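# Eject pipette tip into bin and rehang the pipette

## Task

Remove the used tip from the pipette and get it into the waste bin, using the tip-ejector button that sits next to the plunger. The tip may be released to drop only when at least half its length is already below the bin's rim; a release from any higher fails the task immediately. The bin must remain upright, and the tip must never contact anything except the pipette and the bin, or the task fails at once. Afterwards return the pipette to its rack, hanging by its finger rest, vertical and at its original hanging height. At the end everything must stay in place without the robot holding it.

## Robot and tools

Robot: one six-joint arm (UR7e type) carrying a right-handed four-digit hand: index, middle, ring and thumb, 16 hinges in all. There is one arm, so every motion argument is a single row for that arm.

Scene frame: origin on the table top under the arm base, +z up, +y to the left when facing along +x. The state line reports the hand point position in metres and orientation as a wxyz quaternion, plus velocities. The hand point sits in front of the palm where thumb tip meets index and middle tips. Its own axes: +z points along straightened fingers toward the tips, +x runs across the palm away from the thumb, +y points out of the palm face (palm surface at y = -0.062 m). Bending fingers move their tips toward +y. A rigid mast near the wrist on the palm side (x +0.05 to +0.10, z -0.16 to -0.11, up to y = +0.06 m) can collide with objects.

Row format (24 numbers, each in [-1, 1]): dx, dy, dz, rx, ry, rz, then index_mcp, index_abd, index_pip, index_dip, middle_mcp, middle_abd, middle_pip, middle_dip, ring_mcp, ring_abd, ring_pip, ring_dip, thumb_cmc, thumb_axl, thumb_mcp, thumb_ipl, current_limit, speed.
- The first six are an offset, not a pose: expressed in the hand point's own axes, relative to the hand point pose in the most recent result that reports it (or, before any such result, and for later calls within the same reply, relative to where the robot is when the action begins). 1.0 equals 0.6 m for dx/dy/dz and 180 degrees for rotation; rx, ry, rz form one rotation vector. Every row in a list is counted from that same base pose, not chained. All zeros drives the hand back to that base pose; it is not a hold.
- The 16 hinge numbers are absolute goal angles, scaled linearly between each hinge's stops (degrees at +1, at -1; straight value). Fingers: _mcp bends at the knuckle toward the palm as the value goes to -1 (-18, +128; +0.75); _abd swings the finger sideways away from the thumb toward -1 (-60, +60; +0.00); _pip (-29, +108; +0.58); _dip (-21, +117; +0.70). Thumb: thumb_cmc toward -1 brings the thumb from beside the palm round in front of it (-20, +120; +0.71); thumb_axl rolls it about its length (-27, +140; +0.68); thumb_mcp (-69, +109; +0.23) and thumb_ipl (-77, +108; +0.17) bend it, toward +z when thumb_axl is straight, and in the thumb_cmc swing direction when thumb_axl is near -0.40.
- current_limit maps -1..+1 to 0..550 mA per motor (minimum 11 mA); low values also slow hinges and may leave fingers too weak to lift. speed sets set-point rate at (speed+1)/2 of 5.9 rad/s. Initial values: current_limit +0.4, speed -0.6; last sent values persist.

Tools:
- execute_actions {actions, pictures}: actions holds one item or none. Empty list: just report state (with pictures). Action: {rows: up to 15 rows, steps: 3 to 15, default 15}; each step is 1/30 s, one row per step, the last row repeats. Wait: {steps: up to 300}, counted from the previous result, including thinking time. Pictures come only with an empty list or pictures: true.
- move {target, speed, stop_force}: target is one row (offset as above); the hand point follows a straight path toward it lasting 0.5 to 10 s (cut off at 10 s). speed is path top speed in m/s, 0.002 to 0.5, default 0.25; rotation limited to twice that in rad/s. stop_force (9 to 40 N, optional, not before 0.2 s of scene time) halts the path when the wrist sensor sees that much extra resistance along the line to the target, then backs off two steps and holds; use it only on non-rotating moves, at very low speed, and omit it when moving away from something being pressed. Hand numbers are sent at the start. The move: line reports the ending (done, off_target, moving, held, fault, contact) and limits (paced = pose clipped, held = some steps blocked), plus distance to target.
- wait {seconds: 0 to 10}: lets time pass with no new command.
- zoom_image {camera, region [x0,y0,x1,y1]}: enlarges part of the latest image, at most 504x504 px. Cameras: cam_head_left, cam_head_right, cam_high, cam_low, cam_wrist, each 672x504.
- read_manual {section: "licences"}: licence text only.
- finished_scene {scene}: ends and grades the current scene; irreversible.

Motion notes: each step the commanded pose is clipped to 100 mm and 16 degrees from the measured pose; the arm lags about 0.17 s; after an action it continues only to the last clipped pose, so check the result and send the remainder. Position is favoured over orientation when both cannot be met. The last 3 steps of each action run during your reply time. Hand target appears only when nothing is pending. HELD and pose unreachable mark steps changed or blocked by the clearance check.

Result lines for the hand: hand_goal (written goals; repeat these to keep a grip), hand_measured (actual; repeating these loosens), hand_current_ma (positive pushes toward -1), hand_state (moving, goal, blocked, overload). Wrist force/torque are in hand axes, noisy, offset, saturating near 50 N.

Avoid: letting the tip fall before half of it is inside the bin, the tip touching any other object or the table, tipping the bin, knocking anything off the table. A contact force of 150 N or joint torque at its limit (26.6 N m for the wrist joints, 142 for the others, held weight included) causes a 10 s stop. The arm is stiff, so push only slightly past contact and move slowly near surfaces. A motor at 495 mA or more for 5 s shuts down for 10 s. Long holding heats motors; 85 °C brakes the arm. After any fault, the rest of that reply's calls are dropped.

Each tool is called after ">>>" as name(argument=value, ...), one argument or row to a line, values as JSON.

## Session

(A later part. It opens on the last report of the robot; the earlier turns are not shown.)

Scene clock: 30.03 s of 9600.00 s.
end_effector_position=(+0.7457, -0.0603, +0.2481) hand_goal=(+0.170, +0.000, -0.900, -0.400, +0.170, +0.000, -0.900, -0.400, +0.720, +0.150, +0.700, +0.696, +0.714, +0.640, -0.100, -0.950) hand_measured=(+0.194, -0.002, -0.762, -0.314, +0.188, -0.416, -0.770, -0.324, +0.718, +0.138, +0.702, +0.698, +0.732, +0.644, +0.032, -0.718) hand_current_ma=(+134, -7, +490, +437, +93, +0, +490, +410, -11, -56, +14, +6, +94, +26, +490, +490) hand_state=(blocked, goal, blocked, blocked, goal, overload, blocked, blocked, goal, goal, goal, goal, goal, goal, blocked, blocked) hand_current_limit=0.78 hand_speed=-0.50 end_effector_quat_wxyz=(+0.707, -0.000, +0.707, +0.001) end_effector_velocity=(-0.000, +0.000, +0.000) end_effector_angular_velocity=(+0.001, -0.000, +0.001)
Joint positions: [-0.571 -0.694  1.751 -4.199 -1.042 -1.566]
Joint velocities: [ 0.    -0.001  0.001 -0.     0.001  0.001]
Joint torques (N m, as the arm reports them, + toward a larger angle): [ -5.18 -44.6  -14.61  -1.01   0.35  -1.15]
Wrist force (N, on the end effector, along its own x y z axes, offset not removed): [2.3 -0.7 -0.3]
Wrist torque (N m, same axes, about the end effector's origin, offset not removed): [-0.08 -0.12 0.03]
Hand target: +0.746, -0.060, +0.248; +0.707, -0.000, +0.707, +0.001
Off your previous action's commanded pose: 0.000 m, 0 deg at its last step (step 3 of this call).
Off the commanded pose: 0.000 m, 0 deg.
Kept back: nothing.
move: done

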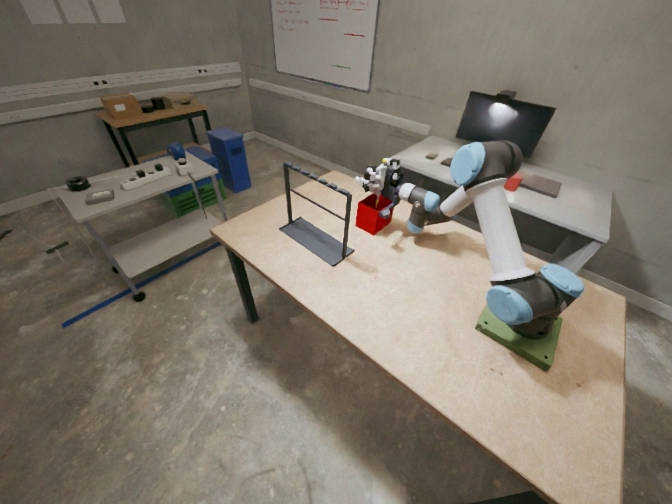

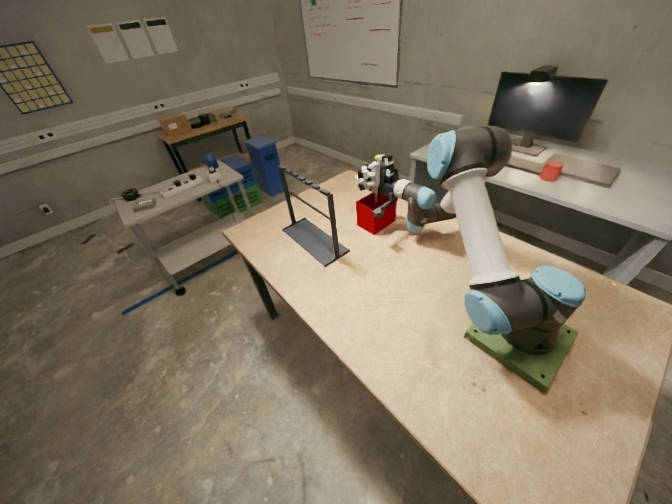

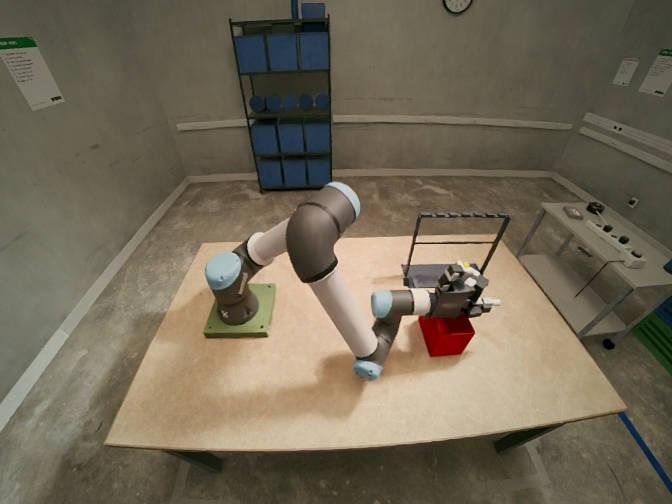

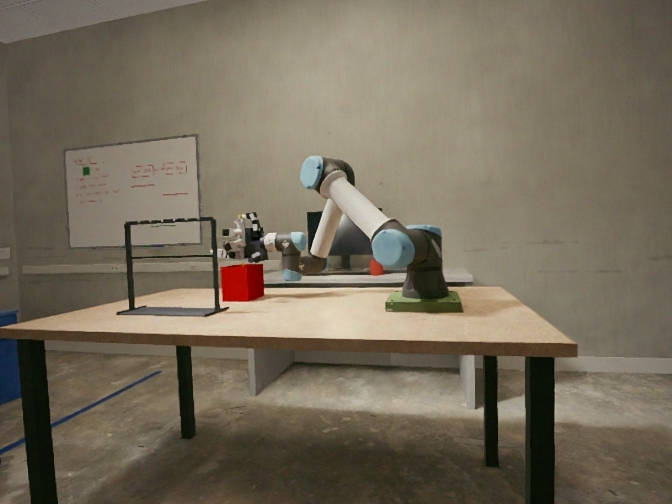

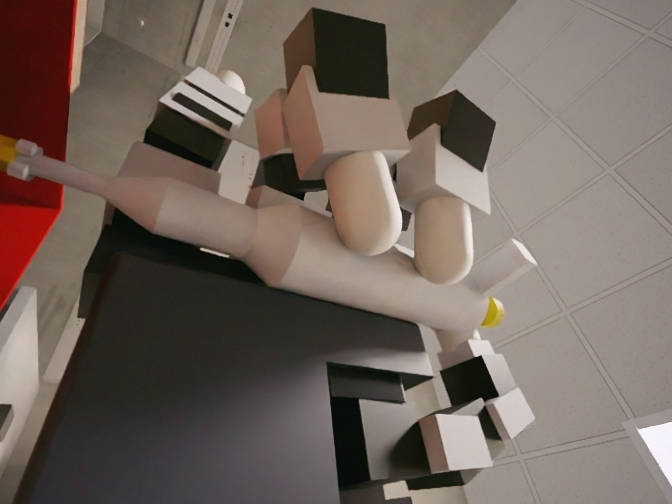

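>>> move(
  target=[0,0,0,0,0,0,0.17,0,-0.9,-0.4,0.17,0,-0.9,-0.4,0.72,0.15,0.7,0.696,0.714,0.67,0.03,-0.08,0.78,0],
)

>>> move(
  target=[0,0,0,0,0,0,0.17,0,-0.9,-0.4,0.17,0,-0.9,-0.4,0.72,0.15,0.7,0.696,0.714,0.67,-0.2,-0.08,0.78,-0.4],
)

>>> execute_actions(
  actions=[
    {"rows":[[0,0,0,0,0,0,0.17,0,-0.9,-0.4,0.17,0,-0.9,-0.4,0.72,0.15,0.7,0.696,0.714,0.66,-0.3,-0.6,1,1]]},
  ],
  pictures=true,
)

>>> execute_actions(
  actions=[
    {"rows":[[0,0,0,0,0,0,0.17,0,-0.9,-0.4,0.17,0,-0.9,-0.4,0.72,0.15,0.7,0.696,0.714,0.66,-0.3,-0.6,0.78,0]],"steps":3},
  ],
)

>>> zoom_image(
  camera="cam_head_right",
  region=[345, 140, 405, 200],
)

Scene clock: 31.13 s of 9600.00 s.
end_effector_position=(+0.7457, -0.0603, +0.2481) hand_goal=(+0.170, +0.000, -0.900, -0.400, +0.170, +0.000, -0.900, -0.400, +0.720, +0.150, +0.700, +0.696, +0.714, +0.670, +0.030, -0.080) hand_measured=(+0.194, -0.002, -0.762, -0.314, +0.188, -0.416, -0.770, -0.324, +0.718, +0.138, +0.702, +0.698, +0.718, +0.668, +0.030, -0.084) hand_current_ma=(+134, -7, +490, +436, +93, +0, +489, +410, -11, -56, +14, +6, +19, -14, -5, -30) hand_state=(blocked, goal, blocked, blocked, goal, overload, blocked, blocked, goal, goal, goal, goal, goal, goal, goal, goal) hand_current_limit=0.78 hand_speed=0.00 end_effector_quat_wxyz=(+0.707, -0.000, +0.707, +0.001) end_effector_velocity=(-0.000, -0.001, -0.001) end_effector_angular_velocity=(+0.001, +0.002, -0.001)
Joint positions: [-0.571 -0.694  1.751 -4.199 -1.042 -1.566]
Joint velocities: [-0.001  0.001  0.001  0.     0.    -0.   ]
Joint torques (N m, as the arm reports them, + toward a larger angle): [ -5.42 -44.3  -14.59  -1.02   0.32  -1.11]
Wrist force (N, on the end effector, along its own x y z axes, offset not removed): [1.4 -1.5 -1.7]
Wrist torque (N m, same axes, about the end effector's origin, offset not removed): [0.08 0.00 -0.06]
Hand target: +0.746, -0.060, +0.248; +0.707, -0.000, +0.707, +0.001
Off the commanded pose: 0.000 m, 0 deg.
Kept back: nothing.
move: done

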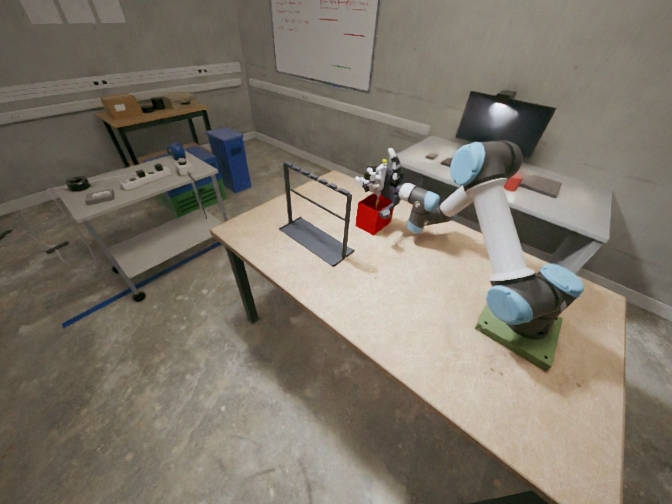

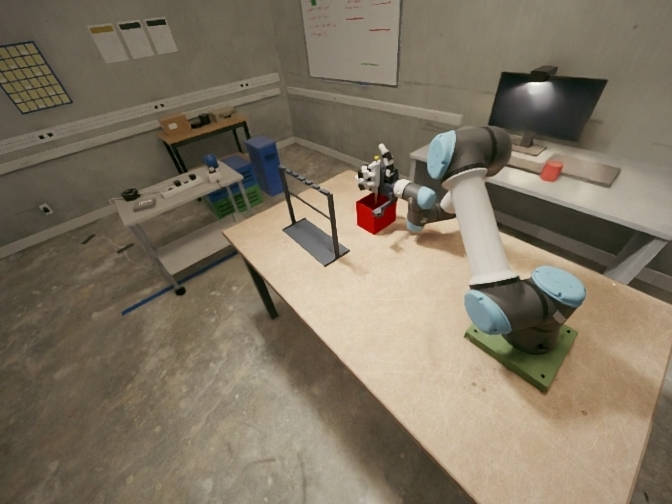

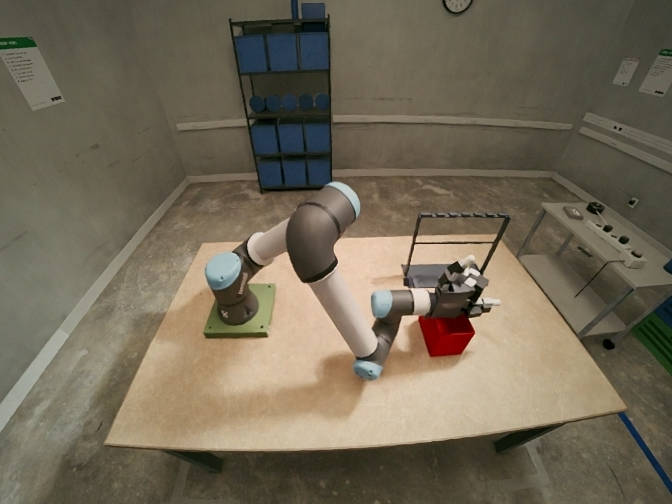

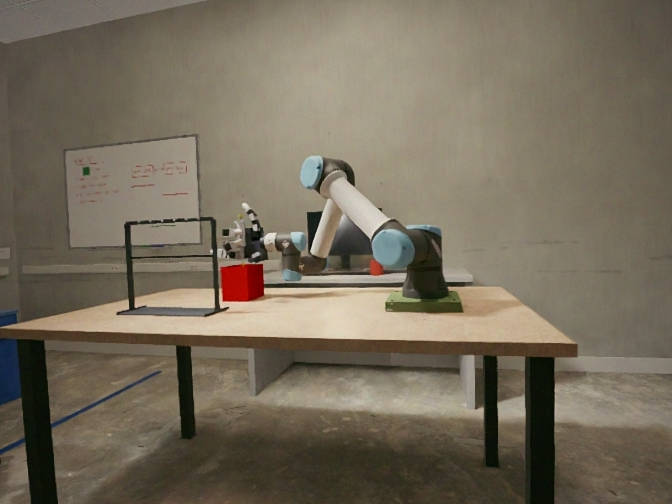

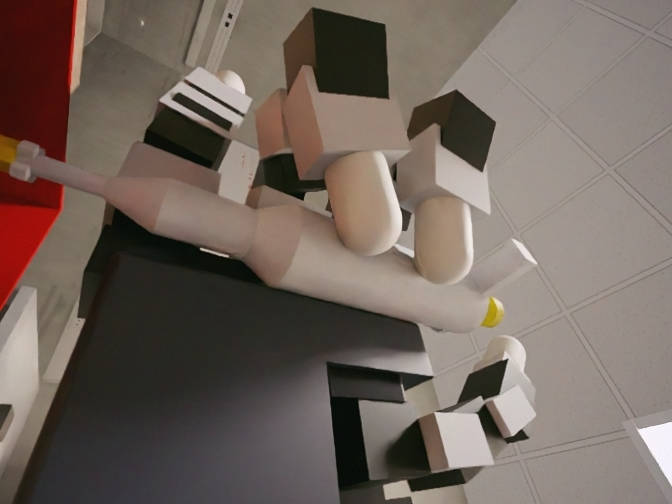

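Scene clock: 31.63 s of 9600.00 s.
end_effector_position=(+0.7457, -0.0603, +0.2481) hand_goal=(+0.170, +0.000, -0.900, -0.400, +0.170, +0.000, -0.900, -0.400, +0.720, +0.150, +0.700, +0.696, +0.714, +0.670, -0.200, -0.080) hand_measured=(+0.194, -0.002, -0.762, -0.314, +0.188, -0.416, -0.770, -0.324, +0.718, +0.138, +0.702, +0.698, +0.720, +0.670, -0.194, -0.084) hand_current_ma=(+134, -7, +490, +436, +92, +0, +489, +410, -11, -56, +14, +6, +27, +2, +34, -24) hand_state=(blocked, goal, blocked, blocked, goal, overload, blocked, blocked, goal, goal, goal, goal, goal, goal, goal, goal) hand_current_limit=0.78 hand_speed=-0.40 end_effector_quat_wxyz=(+0.707, -0.000, +0.707, +0.001) end_effector_velocity=(-0.000, -0.000, -0.001) end_effector_angular_velocity=(+0.001, +0.000, -0.000)
Joint positions: [-0.571 -0.694  1.751 -4.199 -1.042 -1.566]
Joint velocities: [-0.     0.001  0.    -0.001  0.     0.001]
Joint torques (N m, as the arm reports them, + toward a larger angle): [ -4.94 -44.29 -14.26  -0.99   0.28  -1.17]
Wrist force (N, on the end effector, along its own x y z axes, offset not removed): [1.9 -0.6 -0.5]
Wrist torque (N m, same axes, about the end effector's origin, offset not removed): [0.05 -0.06 0.10]
Hand target: +0.746, -0.060, +0.248; +0.707, -0.000, +0.707, +0.001
Off the commanded pose: 0.000 m, 0 deg.
Kept back: nothing.
move: done

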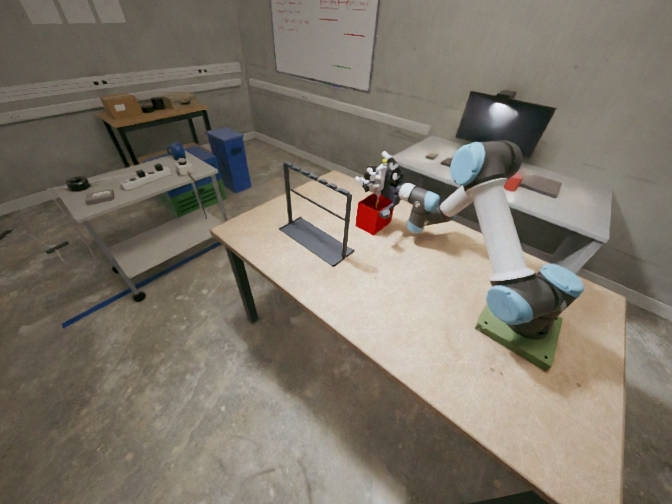

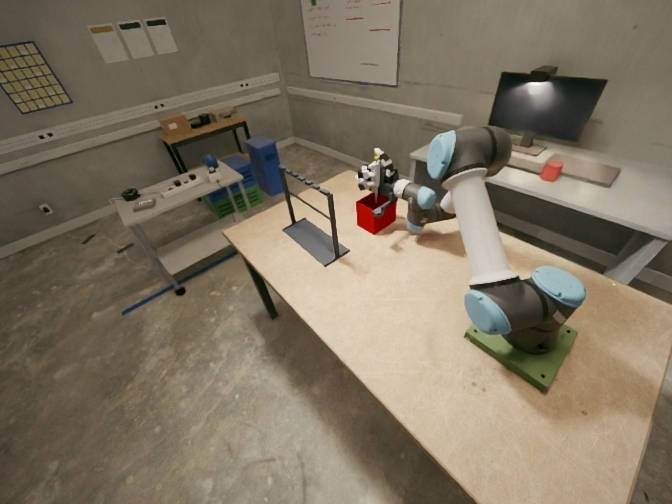

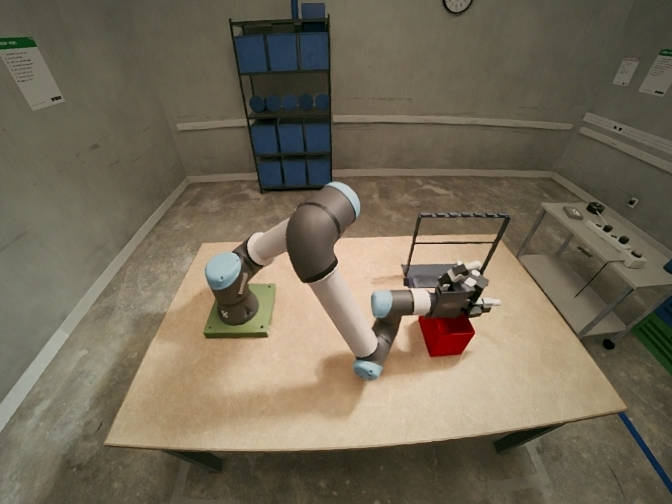

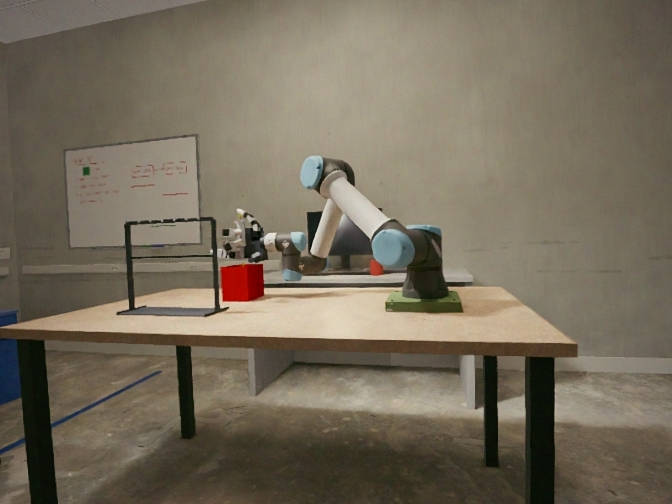

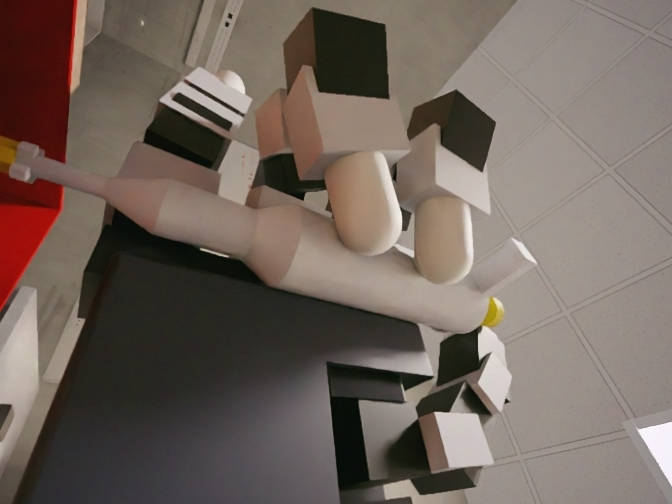

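Scene clock: 32.03 s of 9600.00 s.
end_effector_position=(+0.7457, -0.0603, +0.2481) hand_goal=(+0.170, +0.000, -0.900, -0.400, +0.170, +0.000, -0.900, -0.400, +0.720, +0.150, +0.700, +0.696, +0.714, +0.660, -0.300, -0.600) hand_measured=(+0.194, +0.004, -0.762, -0.314, +0.188, -0.408, -0.770, -0.326, +0.718, +0.138, +0.702, +0.698, +0.732, +0.670, -0.250, -0.358) hand_current_ma=(+134, +19, +550, +433, +95, +0, +550, +405, -11, -56, +14, +6, +99, +64, +324, +347) hand_state=(blocked, goal, blocked, blocked, goal, overload, blocked, blocked, goal, goal, goal, goal, goal, goal, blocked, moving) hand_current_limit=1.00 hand_speed=1.00 end_effector_quat_wxyz=(+0.707, -0.000, +0.707, +0.001) end_effector_velocity=(-0.000, -0.000, -0.000) end_effector_angular_velocity=(+0.000, -0.001, +0.000)
Joint positions: [-0.571 -0.694  1.751 -4.199 -1.042 -1.566]
Joint velocities: [-0.     0.001 -0.    -0.001  0.     0.   ]
Joint torques (N m, as the arm reports them, + toward a larger angle): [ -5.19 -44.32 -14.73  -0.88   0.27  -1.15]
Wrist force (N, on the end effector, along its own x y z axes, offset not removed): [1.2 -0.9 -1.3]
Wrist torque (N m, same axes, about the end effector's origin, offset not removed): [0.08 0.02 -0.11]
Steps of this call (steps 1 to 12: the first 12 steps of this action). Readings (end_effector_position | what the end effector reports):
1: (+0.7457, -0.0603, +0.2481) | hand_goal=(+0.170, +0.000, -0.900, -0.400, +0.170, +0.000, -0.900, -0.400, +0.720, +0.150, +0.700, +0.696, +0.714, +0.660, -0.300, -0.600) hand_measured=(+0.194, -0.002, -0.762, -0.314, +0.188, -0.416, -0.770, -0.324, +0.718, +0.138, +0.702, +0.698, +0.720, +0.670, -0.194, -0.084) hand_current_ma=(+134, -7, +489, +436, +92, +0, +490, +410, -11, -56, +14, +6, +27, +2, +34, -24) hand_state=(blocked, goal, blocked, blocked, goal, overload, blocked, blocked, goal, goal, goal, goal, goal, moving, moving, moving) hand_current_limit=1.00 hand_speed=1.00
2: (+0.7457, -0.0603, +0.2481) | hand_goal=(+0.170, +0.000, -0.900, -0.400, +0.170, +0.000, -0.900, -0.400, +0.720, +0.150, +0.700, +0.696, +0.714, +0.660, -0.300, -0.600) hand_measured=(+0.194, -0.002, -0.762, -0.314, +0.188, -0.416, -0.770, -0.324, +0.718, +0.138, +0.702, +0.698, +0.720, +0.670, -0.202, -0.094) hand_current_ma=(+134, -7, +550, +436, +92, +0, +550, +410, -11, -56, +14, +6, +36, +77, +324, +259) hand_state=(blocked, goal, moving, blocked, goal, overload, moving, blocked, goal, goal, goal, goal, moving, moving, moving, moving) hand_current_limit=1.00 hand_speed=1.00
4: (+0.7457, -0.0603, +0.2481) | hand_goal=(+0.170, +0.000, -0.900, -0.400, +0.170, +0.000, -0.900, -0.400, +0.720, +0.150, +0.700, +0.696, +0.714, +0.660, -0.300, -0.600) hand_measured=(+0.194, -0.002, -0.762, -0.314, +0.188, -0.416, -0.770, -0.324, +0.718, +0.138, +0.702, +0.698, +0.728, +0.670, -0.270, -0.174) hand_current_ma=(+134, -7, +550, +435, +92, +0, +550, +410, -11, -56, +14, +6, +106, +65, +86, +168) hand_state=(blocked, goal, blocked, blocked, goal, overload, blocked, blocked, goal, goal, goal, goal, moving, goal, moving, moving) hand_current_limit=1.00 hand_speed=1.00
8: (+0.7457, -0.0603, +0.2481) | hand_goal=(+0.170, +0.000, -0.900, -0.400, +0.170, +0.000, -0.900, -0.400, +0.720, +0.150, +0.700, +0.696, +0.714, +0.660, -0.300, -0.600) hand_measured=(+0.194, +0.002, -0.762, -0.314, +0.188, -0.410, -0.770, -0.326, +0.718, +0.138, +0.702, +0.698, +0.732, +0.670, -0.260, -0.294) hand_current_ma=(+134, +20, +550, +433, +93, +0, +550, +404, -11, -56, +14, +6, +99, +64, +307, +396) hand_state=(blocked, moving, blocked, blocked, goal, overload, blocked, blocked, goal, goal, goal, goal, goal, goal, moving, moving) hand_current_limit=1.00 hand_speed=1.00
12: the state above

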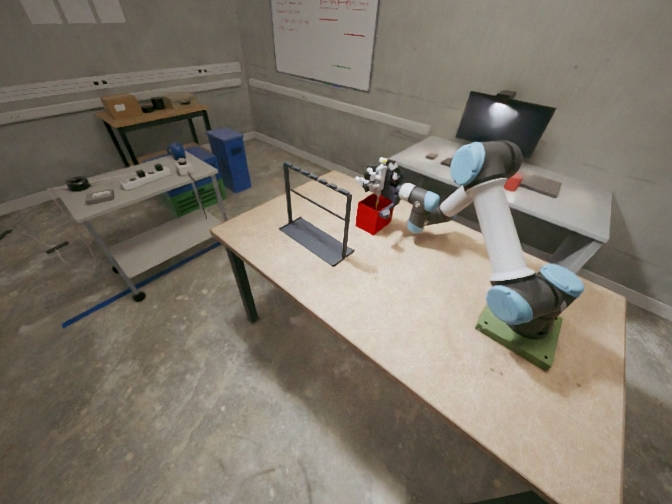

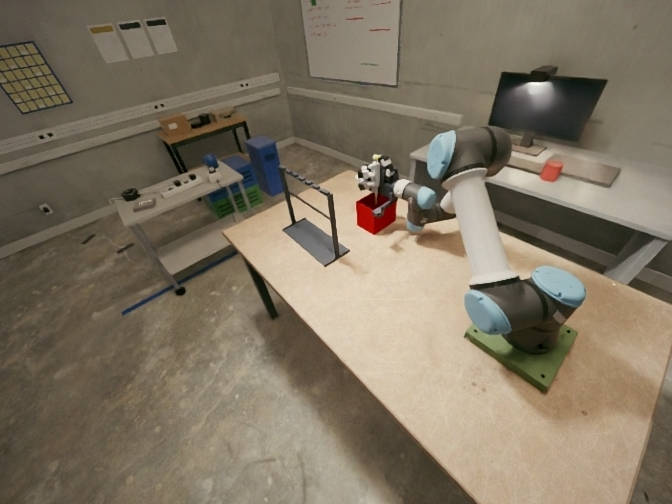

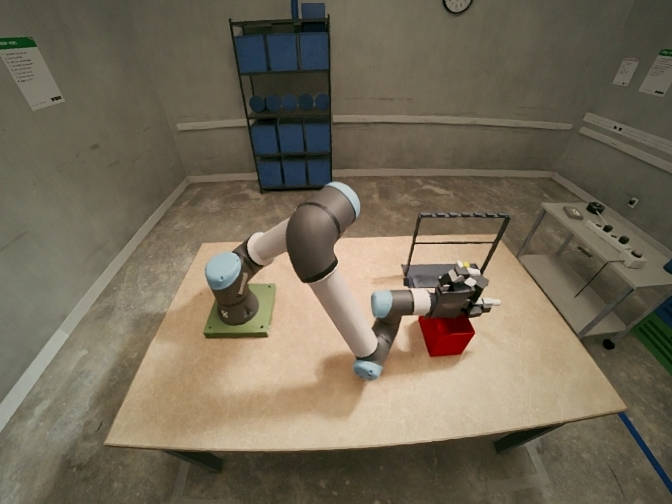

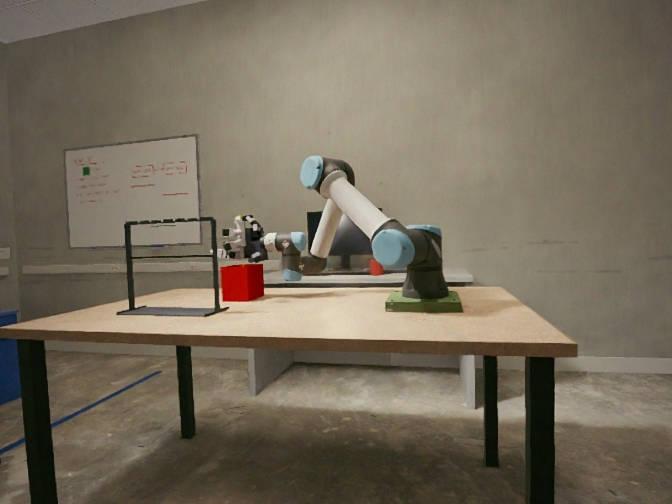

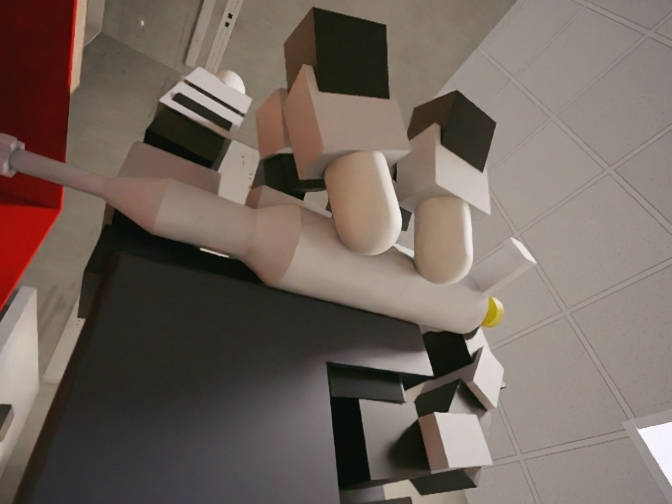

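Scene clock: 32.13 s of 9600.00 s.
end_effector_position=(+0.7457, -0.0603, +0.2481) hand_goal=(+0.170, +0.000, -0.900, -0.400, +0.170, +0.000, -0.900, -0.400, +0.720, +0.150, +0.700, +0.696, +0.714, +0.660, -0.300, -0.600) hand_measured=(+0.194, +0.004, -0.762, -0.314, +0.188, -0.408, -0.770, -0.326, +0.718, +0.138, +0.702, +0.698, +0.734, +0.670, -0.250, -0.414) hand_current_ma=(+134, +25, +550, +433, +98, +0, +550, +403, -11, -56, +14, +6, +106, +73, +342, +550) hand_state=(blocked, goal, blocked, blocked, goal, overload, blocked, blocked, goal, goal, goal, goal, moving, goal, moving, moving) hand_current_limit=1.00 hand_speed=1.00 end_effector_quat_wxyz=(+0.707, -0.000, +0.707, +0.001) end_effector_velocity=(-0.000, -0.001, +0.000) end_effector_angular_velocity=(-0.002, -0.001, -0.001)
Joint positions: [-0.571 -0.694  1.751 -4.199 -1.042 -1.566]
Joint velocities: [-0.001 -0.    -0.    -0.001 -0.    -0.001]
Joint torques (N m, as the arm reports them, + toward a larger angle): [ -4.96 -44.53 -14.35  -0.97   0.27  -1.07]
Wrist force (N, on the end effector, along its own x y z axes, offset not removed): [1.6 -0.4 -1.1]
Wrist torque (N m, same axes, about the end effector's origin, offset not removed): [0.13 0.01 -0.04]
Off your previous action's commanded pose: 0.000 m, 0 deg at its last step (step 3 of this call).
Kept back: the last 3 steps of this action, its rows measured from the state above.
Steps of this call (steps 1 to 3: the last 3 steps of your previous action). Readings (end_effector_position | what the end effector reports):
1: (+0.7457, -0.0603, +0.2481) | hand_goal=(+0.170, +0.000, -0.900, -0.400, +0.170, +0.000, -0.900, -0.400, +0.720, +0.150, +0.700, +0.696, +0.714, +0.660, -0.300, -0.600) hand_measured=(+0.194, +0.004, -0.762, -0.314, +0.188, -0.408, -0.770, -0.326, +0.718, +0.138, +0.702, +0.698, +0.732, +0.670, -0.250, -0.380) hand_current_ma=(+134, +19, +550, +433, +95, +0, +550, +405, -11, -56, +14, +6, +100, +64, +307, +244) hand_state=(blocked, goal, blocked, blocked, goal, overload, blocked, blocked, goal, goal, goal, goal, goal, goal, moving, moving) hand_current_limit=1.00 hand_speed=1.00
2: (+0.7457, -0.0603, +0.2481) | hand_goal=(+0.170, +0.000, -0.900, -0.400, +0.170, +0.000, -0.900, -0.400, +0.720, +0.150, +0.700, +0.696, +0.714, +0.660, -0.300, -0.600) hand_measured=(+0.194, +0.004, -0.762, -0.314, +0.188, -0.408, -0.770, -0.326, +0.718, +0.138, +0.702, +0.698, +0.734, +0.670, -0.252, -0.406) hand_current_ma=(+134, +21, +550, +433, +95, +0, +550, +405, -11, -56, +14, +6, +112, +71, +308, +340) hand_state=(blocked, goal, blocked, blocked, goal, overload, blocked, blocked, goal, goal, goal, goal, moving, moving, moving, moving) hand_current_limit=1.00 hand_speed=1.00
3: the state above

Region (345, 140, 405, 200) of cam_head_right's 672x504 image, scaled by 8.400, with more detail than that image has.

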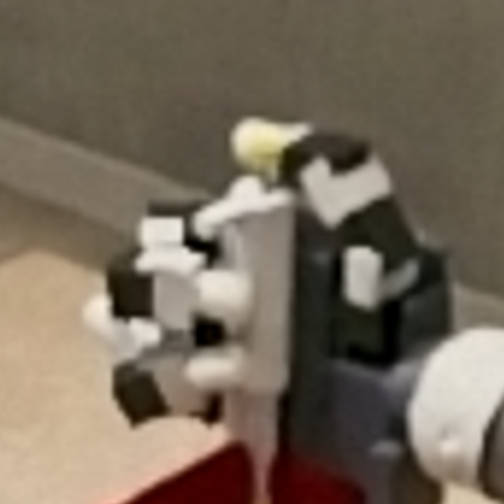

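>>> move(
  target=[-0.005,0,0,0,0,0,0.17,0,-0.9,-0.4,0.17,0,-0.9,-0.4,0.72,0.15,0.7,0.696,0.76,0.7,0.226,0.168,0.78,-0.3],
)

>>> zoom_image(
  camera="cam_head_left",
  region=[340, 140, 430, 230],
)

Scene clock: 33.23 s of 9600.00 s.
end_effector_position=(+0.7458, -0.0603, +0.2511) hand_goal=(+0.170, +0.000, -0.900, -0.400, +0.170, +0.000, -0.900, -0.400, +0.720, +0.150, +0.700, +0.696, +0.760, +0.700, +0.226, +0.168) hand_measured=(+0.194, +0.006, -0.762, -0.316, +0.190, -0.404, -0.770, -0.326, +0.718, +0.138, +0.702, +0.698, +0.760, +0.698, +0.224, +0.166) hand_current_ma=(+134, +27, +489, +430, +102, +0, +489, +403, -11, -56, +14, +6, -4, -12, -14, -15) hand_state=(blocked, goal, blocked, blocked, goal, overload, blocked, blocked, goal, goal, goal, goal, goal, goal, goal, goal) hand_current_limit=0.78 hand_speed=-0.30 end_effector_quat_wxyz=(+0.707, -0.000, +0.707, +0.001) end_effector_velocity=(-0.000, -0.000, +0.001) end_effector_angular_velocity=(-0.001, -0.000, -0.001)
Joint positions: [-0.571 -0.701  1.752 -4.194 -1.042 -1.566]
Joint velocities: [-0.    -0.002  0.     0.001 -0.    -0.001]
Joint torques (N m, as the arm reports them, + toward a larger angle): [-10.03 -52.36  -3.05  -0.15   0.76  -0.54]
Wrist force (N, on the end effector, along its own x y z axes, offset not removed): [1.4 0.3 -2.1]
Wrist torque (N m, same axes, about the end effector's origin, offset not removed): [0.25 -0.02 0.02]
Hand target: +0.746, -0.060, +0.251; +0.707, -0.000, +0.707, +0.001
Off your previous action's commanded pose: 0.000 m, 0 deg at its last step (step 3 of this call).
Off the commanded pose: 0.000 m, 0 deg.
Kept back: nothing.
move: done

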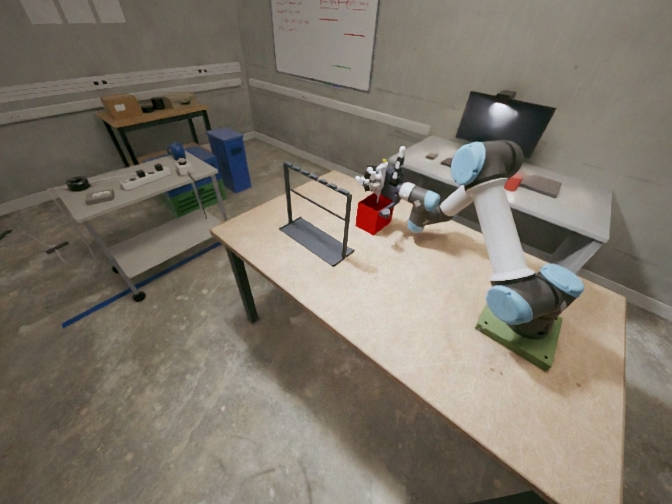

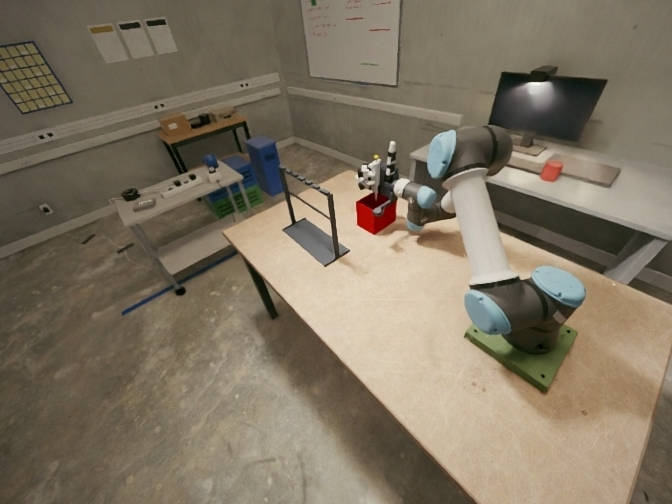

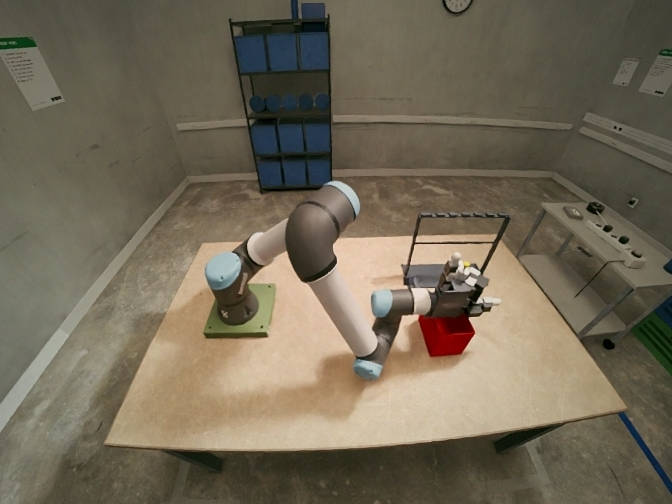

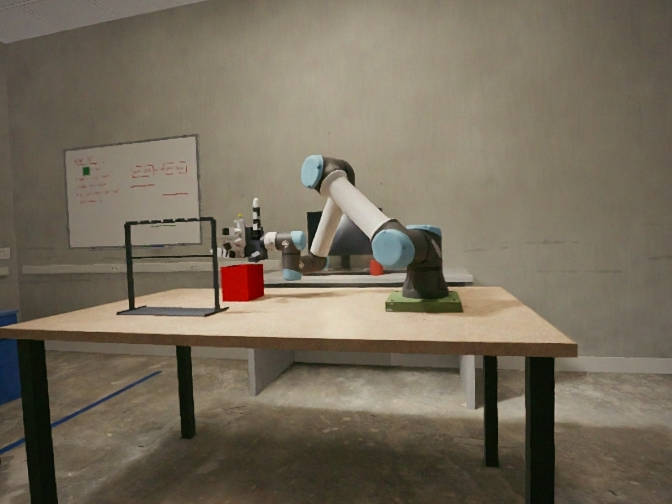

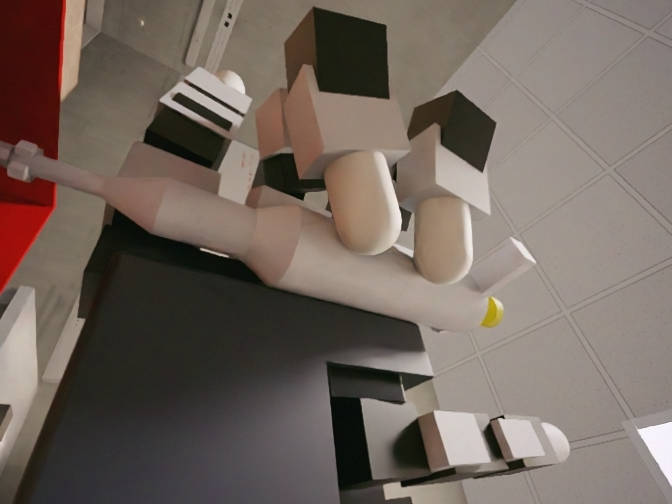

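Region (340, 140, 430, 230) of cam_head_left's 672x504 image, scaled by 5.600, with more detail than that image has.

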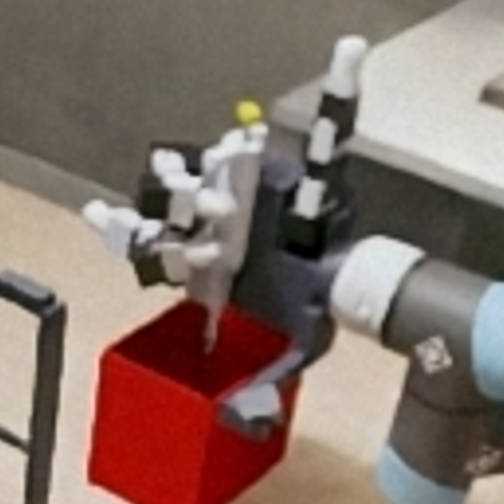

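Tip ejected. Return.

>>> move(
  target=[-0.023,0.03,0.0143,0,0,0,0.17,0,-0.9,-0.4,0.17,0,-0.9,-0.4,0.72,0.15,0.7,0.696,0.76,0.7,0.226,0.168,0.78,-0.3],
  speed=0.1,
)

>>> move(
  target=[0,0.34,0,0,0,0,0.17,0,-0.9,-0.4,0.17,0,-0.9,-0.4,0.72,0.15,0.7,0.696,0.76,0.7,0.226,0.168,0.78,-0.3],
  speed=0.15,
)

>>> zoom_image(
  camera="cam_head_left",
  region=[310, 155, 380, 225],
)

Scene clock: 34.37 s of 9600.00 s.
end_effector_position=(+0.7542, -0.0425, +0.2647) hand_goal=(+0.170, +0.000, -0.900, -0.400, +0.170, +0.000, -0.900, -0.400, +0.720, +0.150, +0.700, +0.696, +0.760, +0.700, +0.226, +0.168) hand_measured=(+0.194, +0.006, -0.762, -0.316, +0.190, -0.404, -0.770, -0.326, +0.718, +0.138, +0.702, +0.698, +0.760, +0.698, +0.224, +0.166) hand_current_ma=(+134, +27, +489, +430, +102, +0, +490, +403, -11, -56, +14, +6, -4, -12, -15, -15) hand_state=(blocked, goal, blocked, blocked, goal, overload, blocked, blocked, goal, goal, goal, goal, goal, goal, goal, goal) hand_current_limit=0.78 hand_speed=-0.30 end_effector_quat_wxyz=(+0.707, -0.000, +0.707, +0.001) end_effector_velocity=(+0.001, +0.002, +0.001) end_effector_angular_velocity=(+0.000, +0.000, -0.000)
Joint positions: [-0.533 -0.724  1.745 -4.164 -1.08  -1.566]
Joint velocities: [ 0.004 -0.002 -0.001  0.004 -0.004  0.   ]
Joint torques (N m, as the arm reports them, + toward a larger angle): [ 13.75 -51.91 -25.72  -0.17  -2.8   -0.06]
Wrist force (N, on the end effector, along its own x y z axes, offset not removed): [2.8 -0.7 -2.1]
Wrist torque (N m, same axes, about the end effector's origin, offset not removed): [0.17 -0.22 0.06]
Hand target: +0.754, -0.042, +0.265; +0.707, -0.000, +0.707, +0.001
Off the commanded pose: 0.000 m, 0 deg.
Kept back: nothing.
move: done

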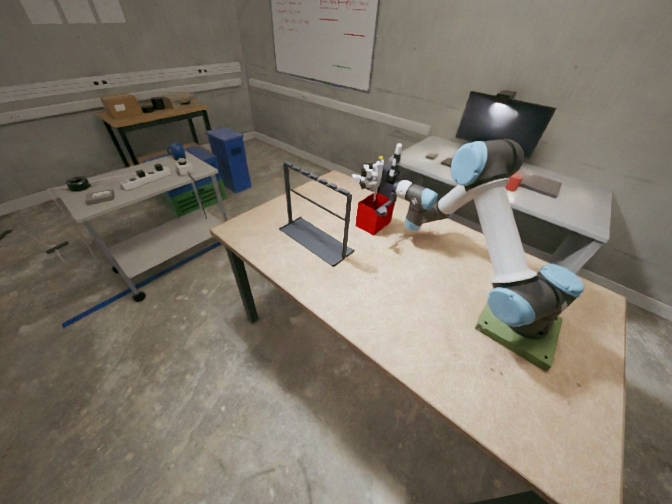

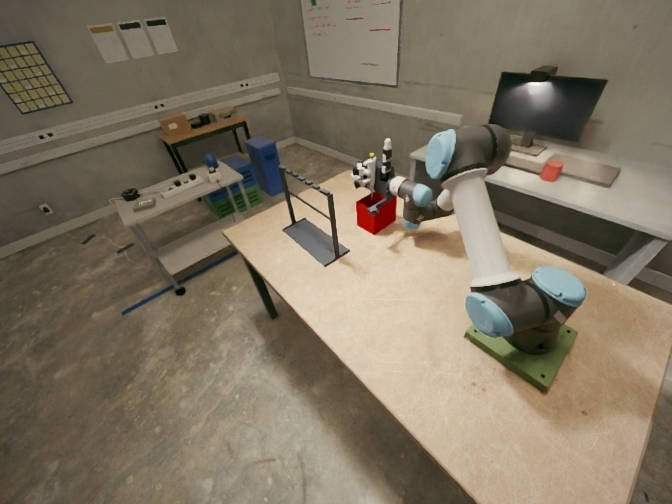

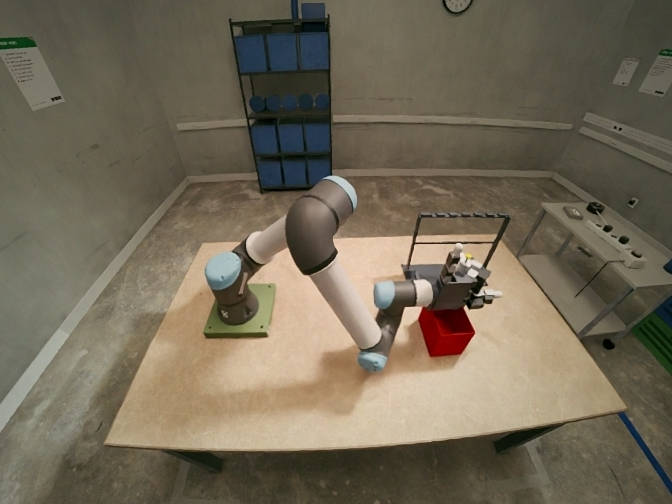

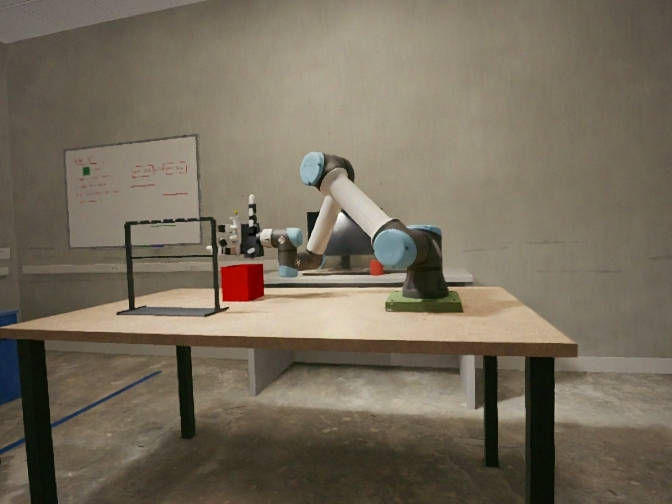

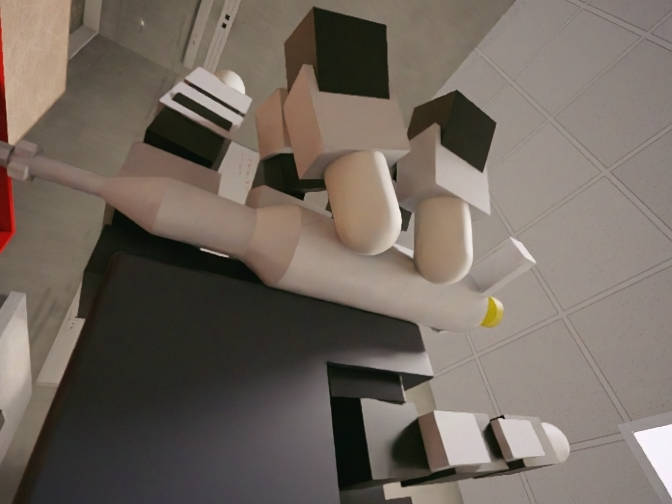

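Scene clock: 36.33 s of 9600.00 s.
end_effector_position=(+0.7539, +0.1612, +0.2646) hand_goal=(+0.170, +0.000, -0.900, -0.400, +0.170, +0.000, -0.900, -0.400, +0.720, +0.150, +0.700, +0.696, +0.760, +0.700, +0.226, +0.168) hand_measured=(+0.194, +0.006, -0.762, -0.316, +0.190, -0.404, -0.770, -0.326, +0.718, +0.138, +0.702, +0.698, +0.760, +0.698, +0.224, +0.166) hand_current_ma=(+134, +27, +490, +430, +102, +0, +490, +403, -10, -56, +13, +6, -3, -12, -15, -15) hand_state=(blocked, goal, blocked, blocked, goal, overload, blocked, blocked, goal, goal, goal, goal, goal, goal, goal, goal) hand_current_limit=0.78 hand_speed=-0.30 end_effector_quat_wxyz=(+0.707, -0.000, +0.707, +0.001) end_effector_velocity=(+0.001, +0.002, -0.000) end_effector_angular_velocity=(+0.000, -0.001, -0.001)
Joint positions: [-0.155 -0.739  1.78  -4.183 -1.457 -1.567]
Joint velocities: [ 0.005  0.002 -0.003 -0.    -0.006  0.   ]
Joint torques (N m, as the arm reports them, + toward a larger angle): [ 12.88 -34.59 -25.64  -0.68  -2.7    1.1 ]
Wrist force (N, on the end effector, along its own x y z axes, offset not removed): [1.9 -1.1 -1.4]
Wrist torque (N m, same axes, about the end effector's origin, offset not removed): [0.06 -0.08 0.02]
Hand target: +0.754, +0.162, +0.265; +0.707, -0.000, +0.707, +0.001
Off the commanded pose: 0.000 m, 0 deg.
Kept back: nothing.
move: done

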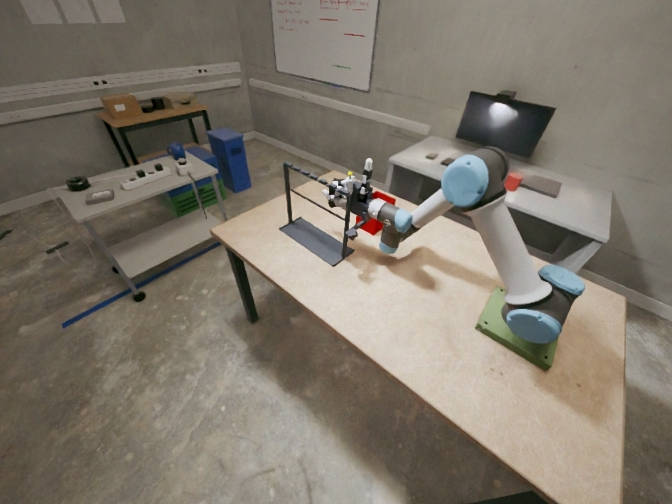

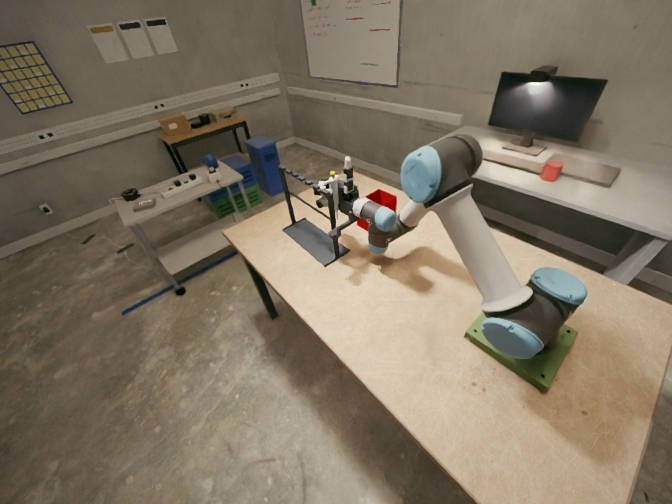

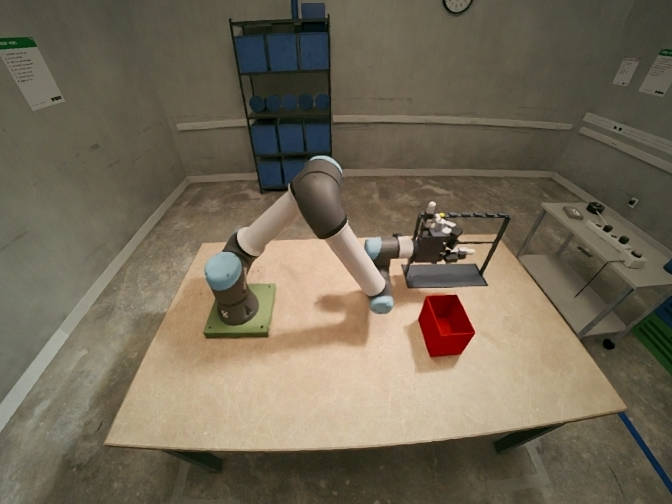

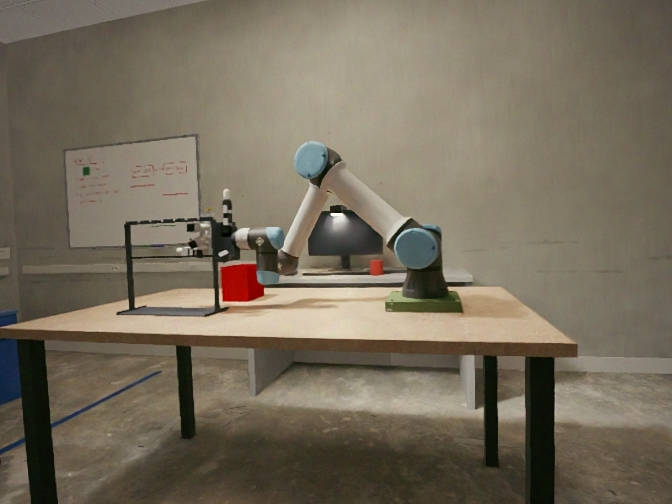

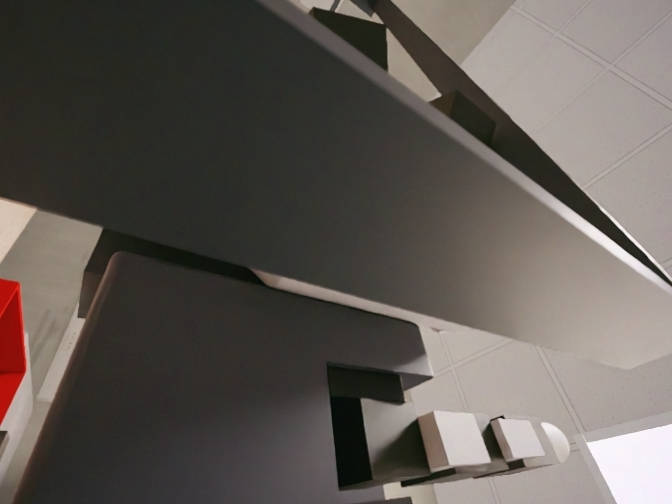

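Region (310, 155, 380, 225) of cam_head_left's 672x504 image, scaled by 7.200, with more detail than that image has.

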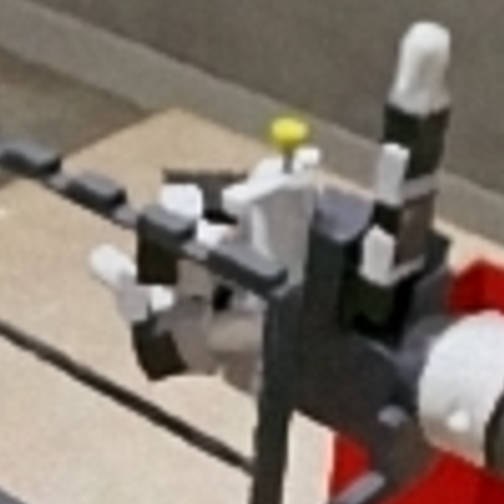

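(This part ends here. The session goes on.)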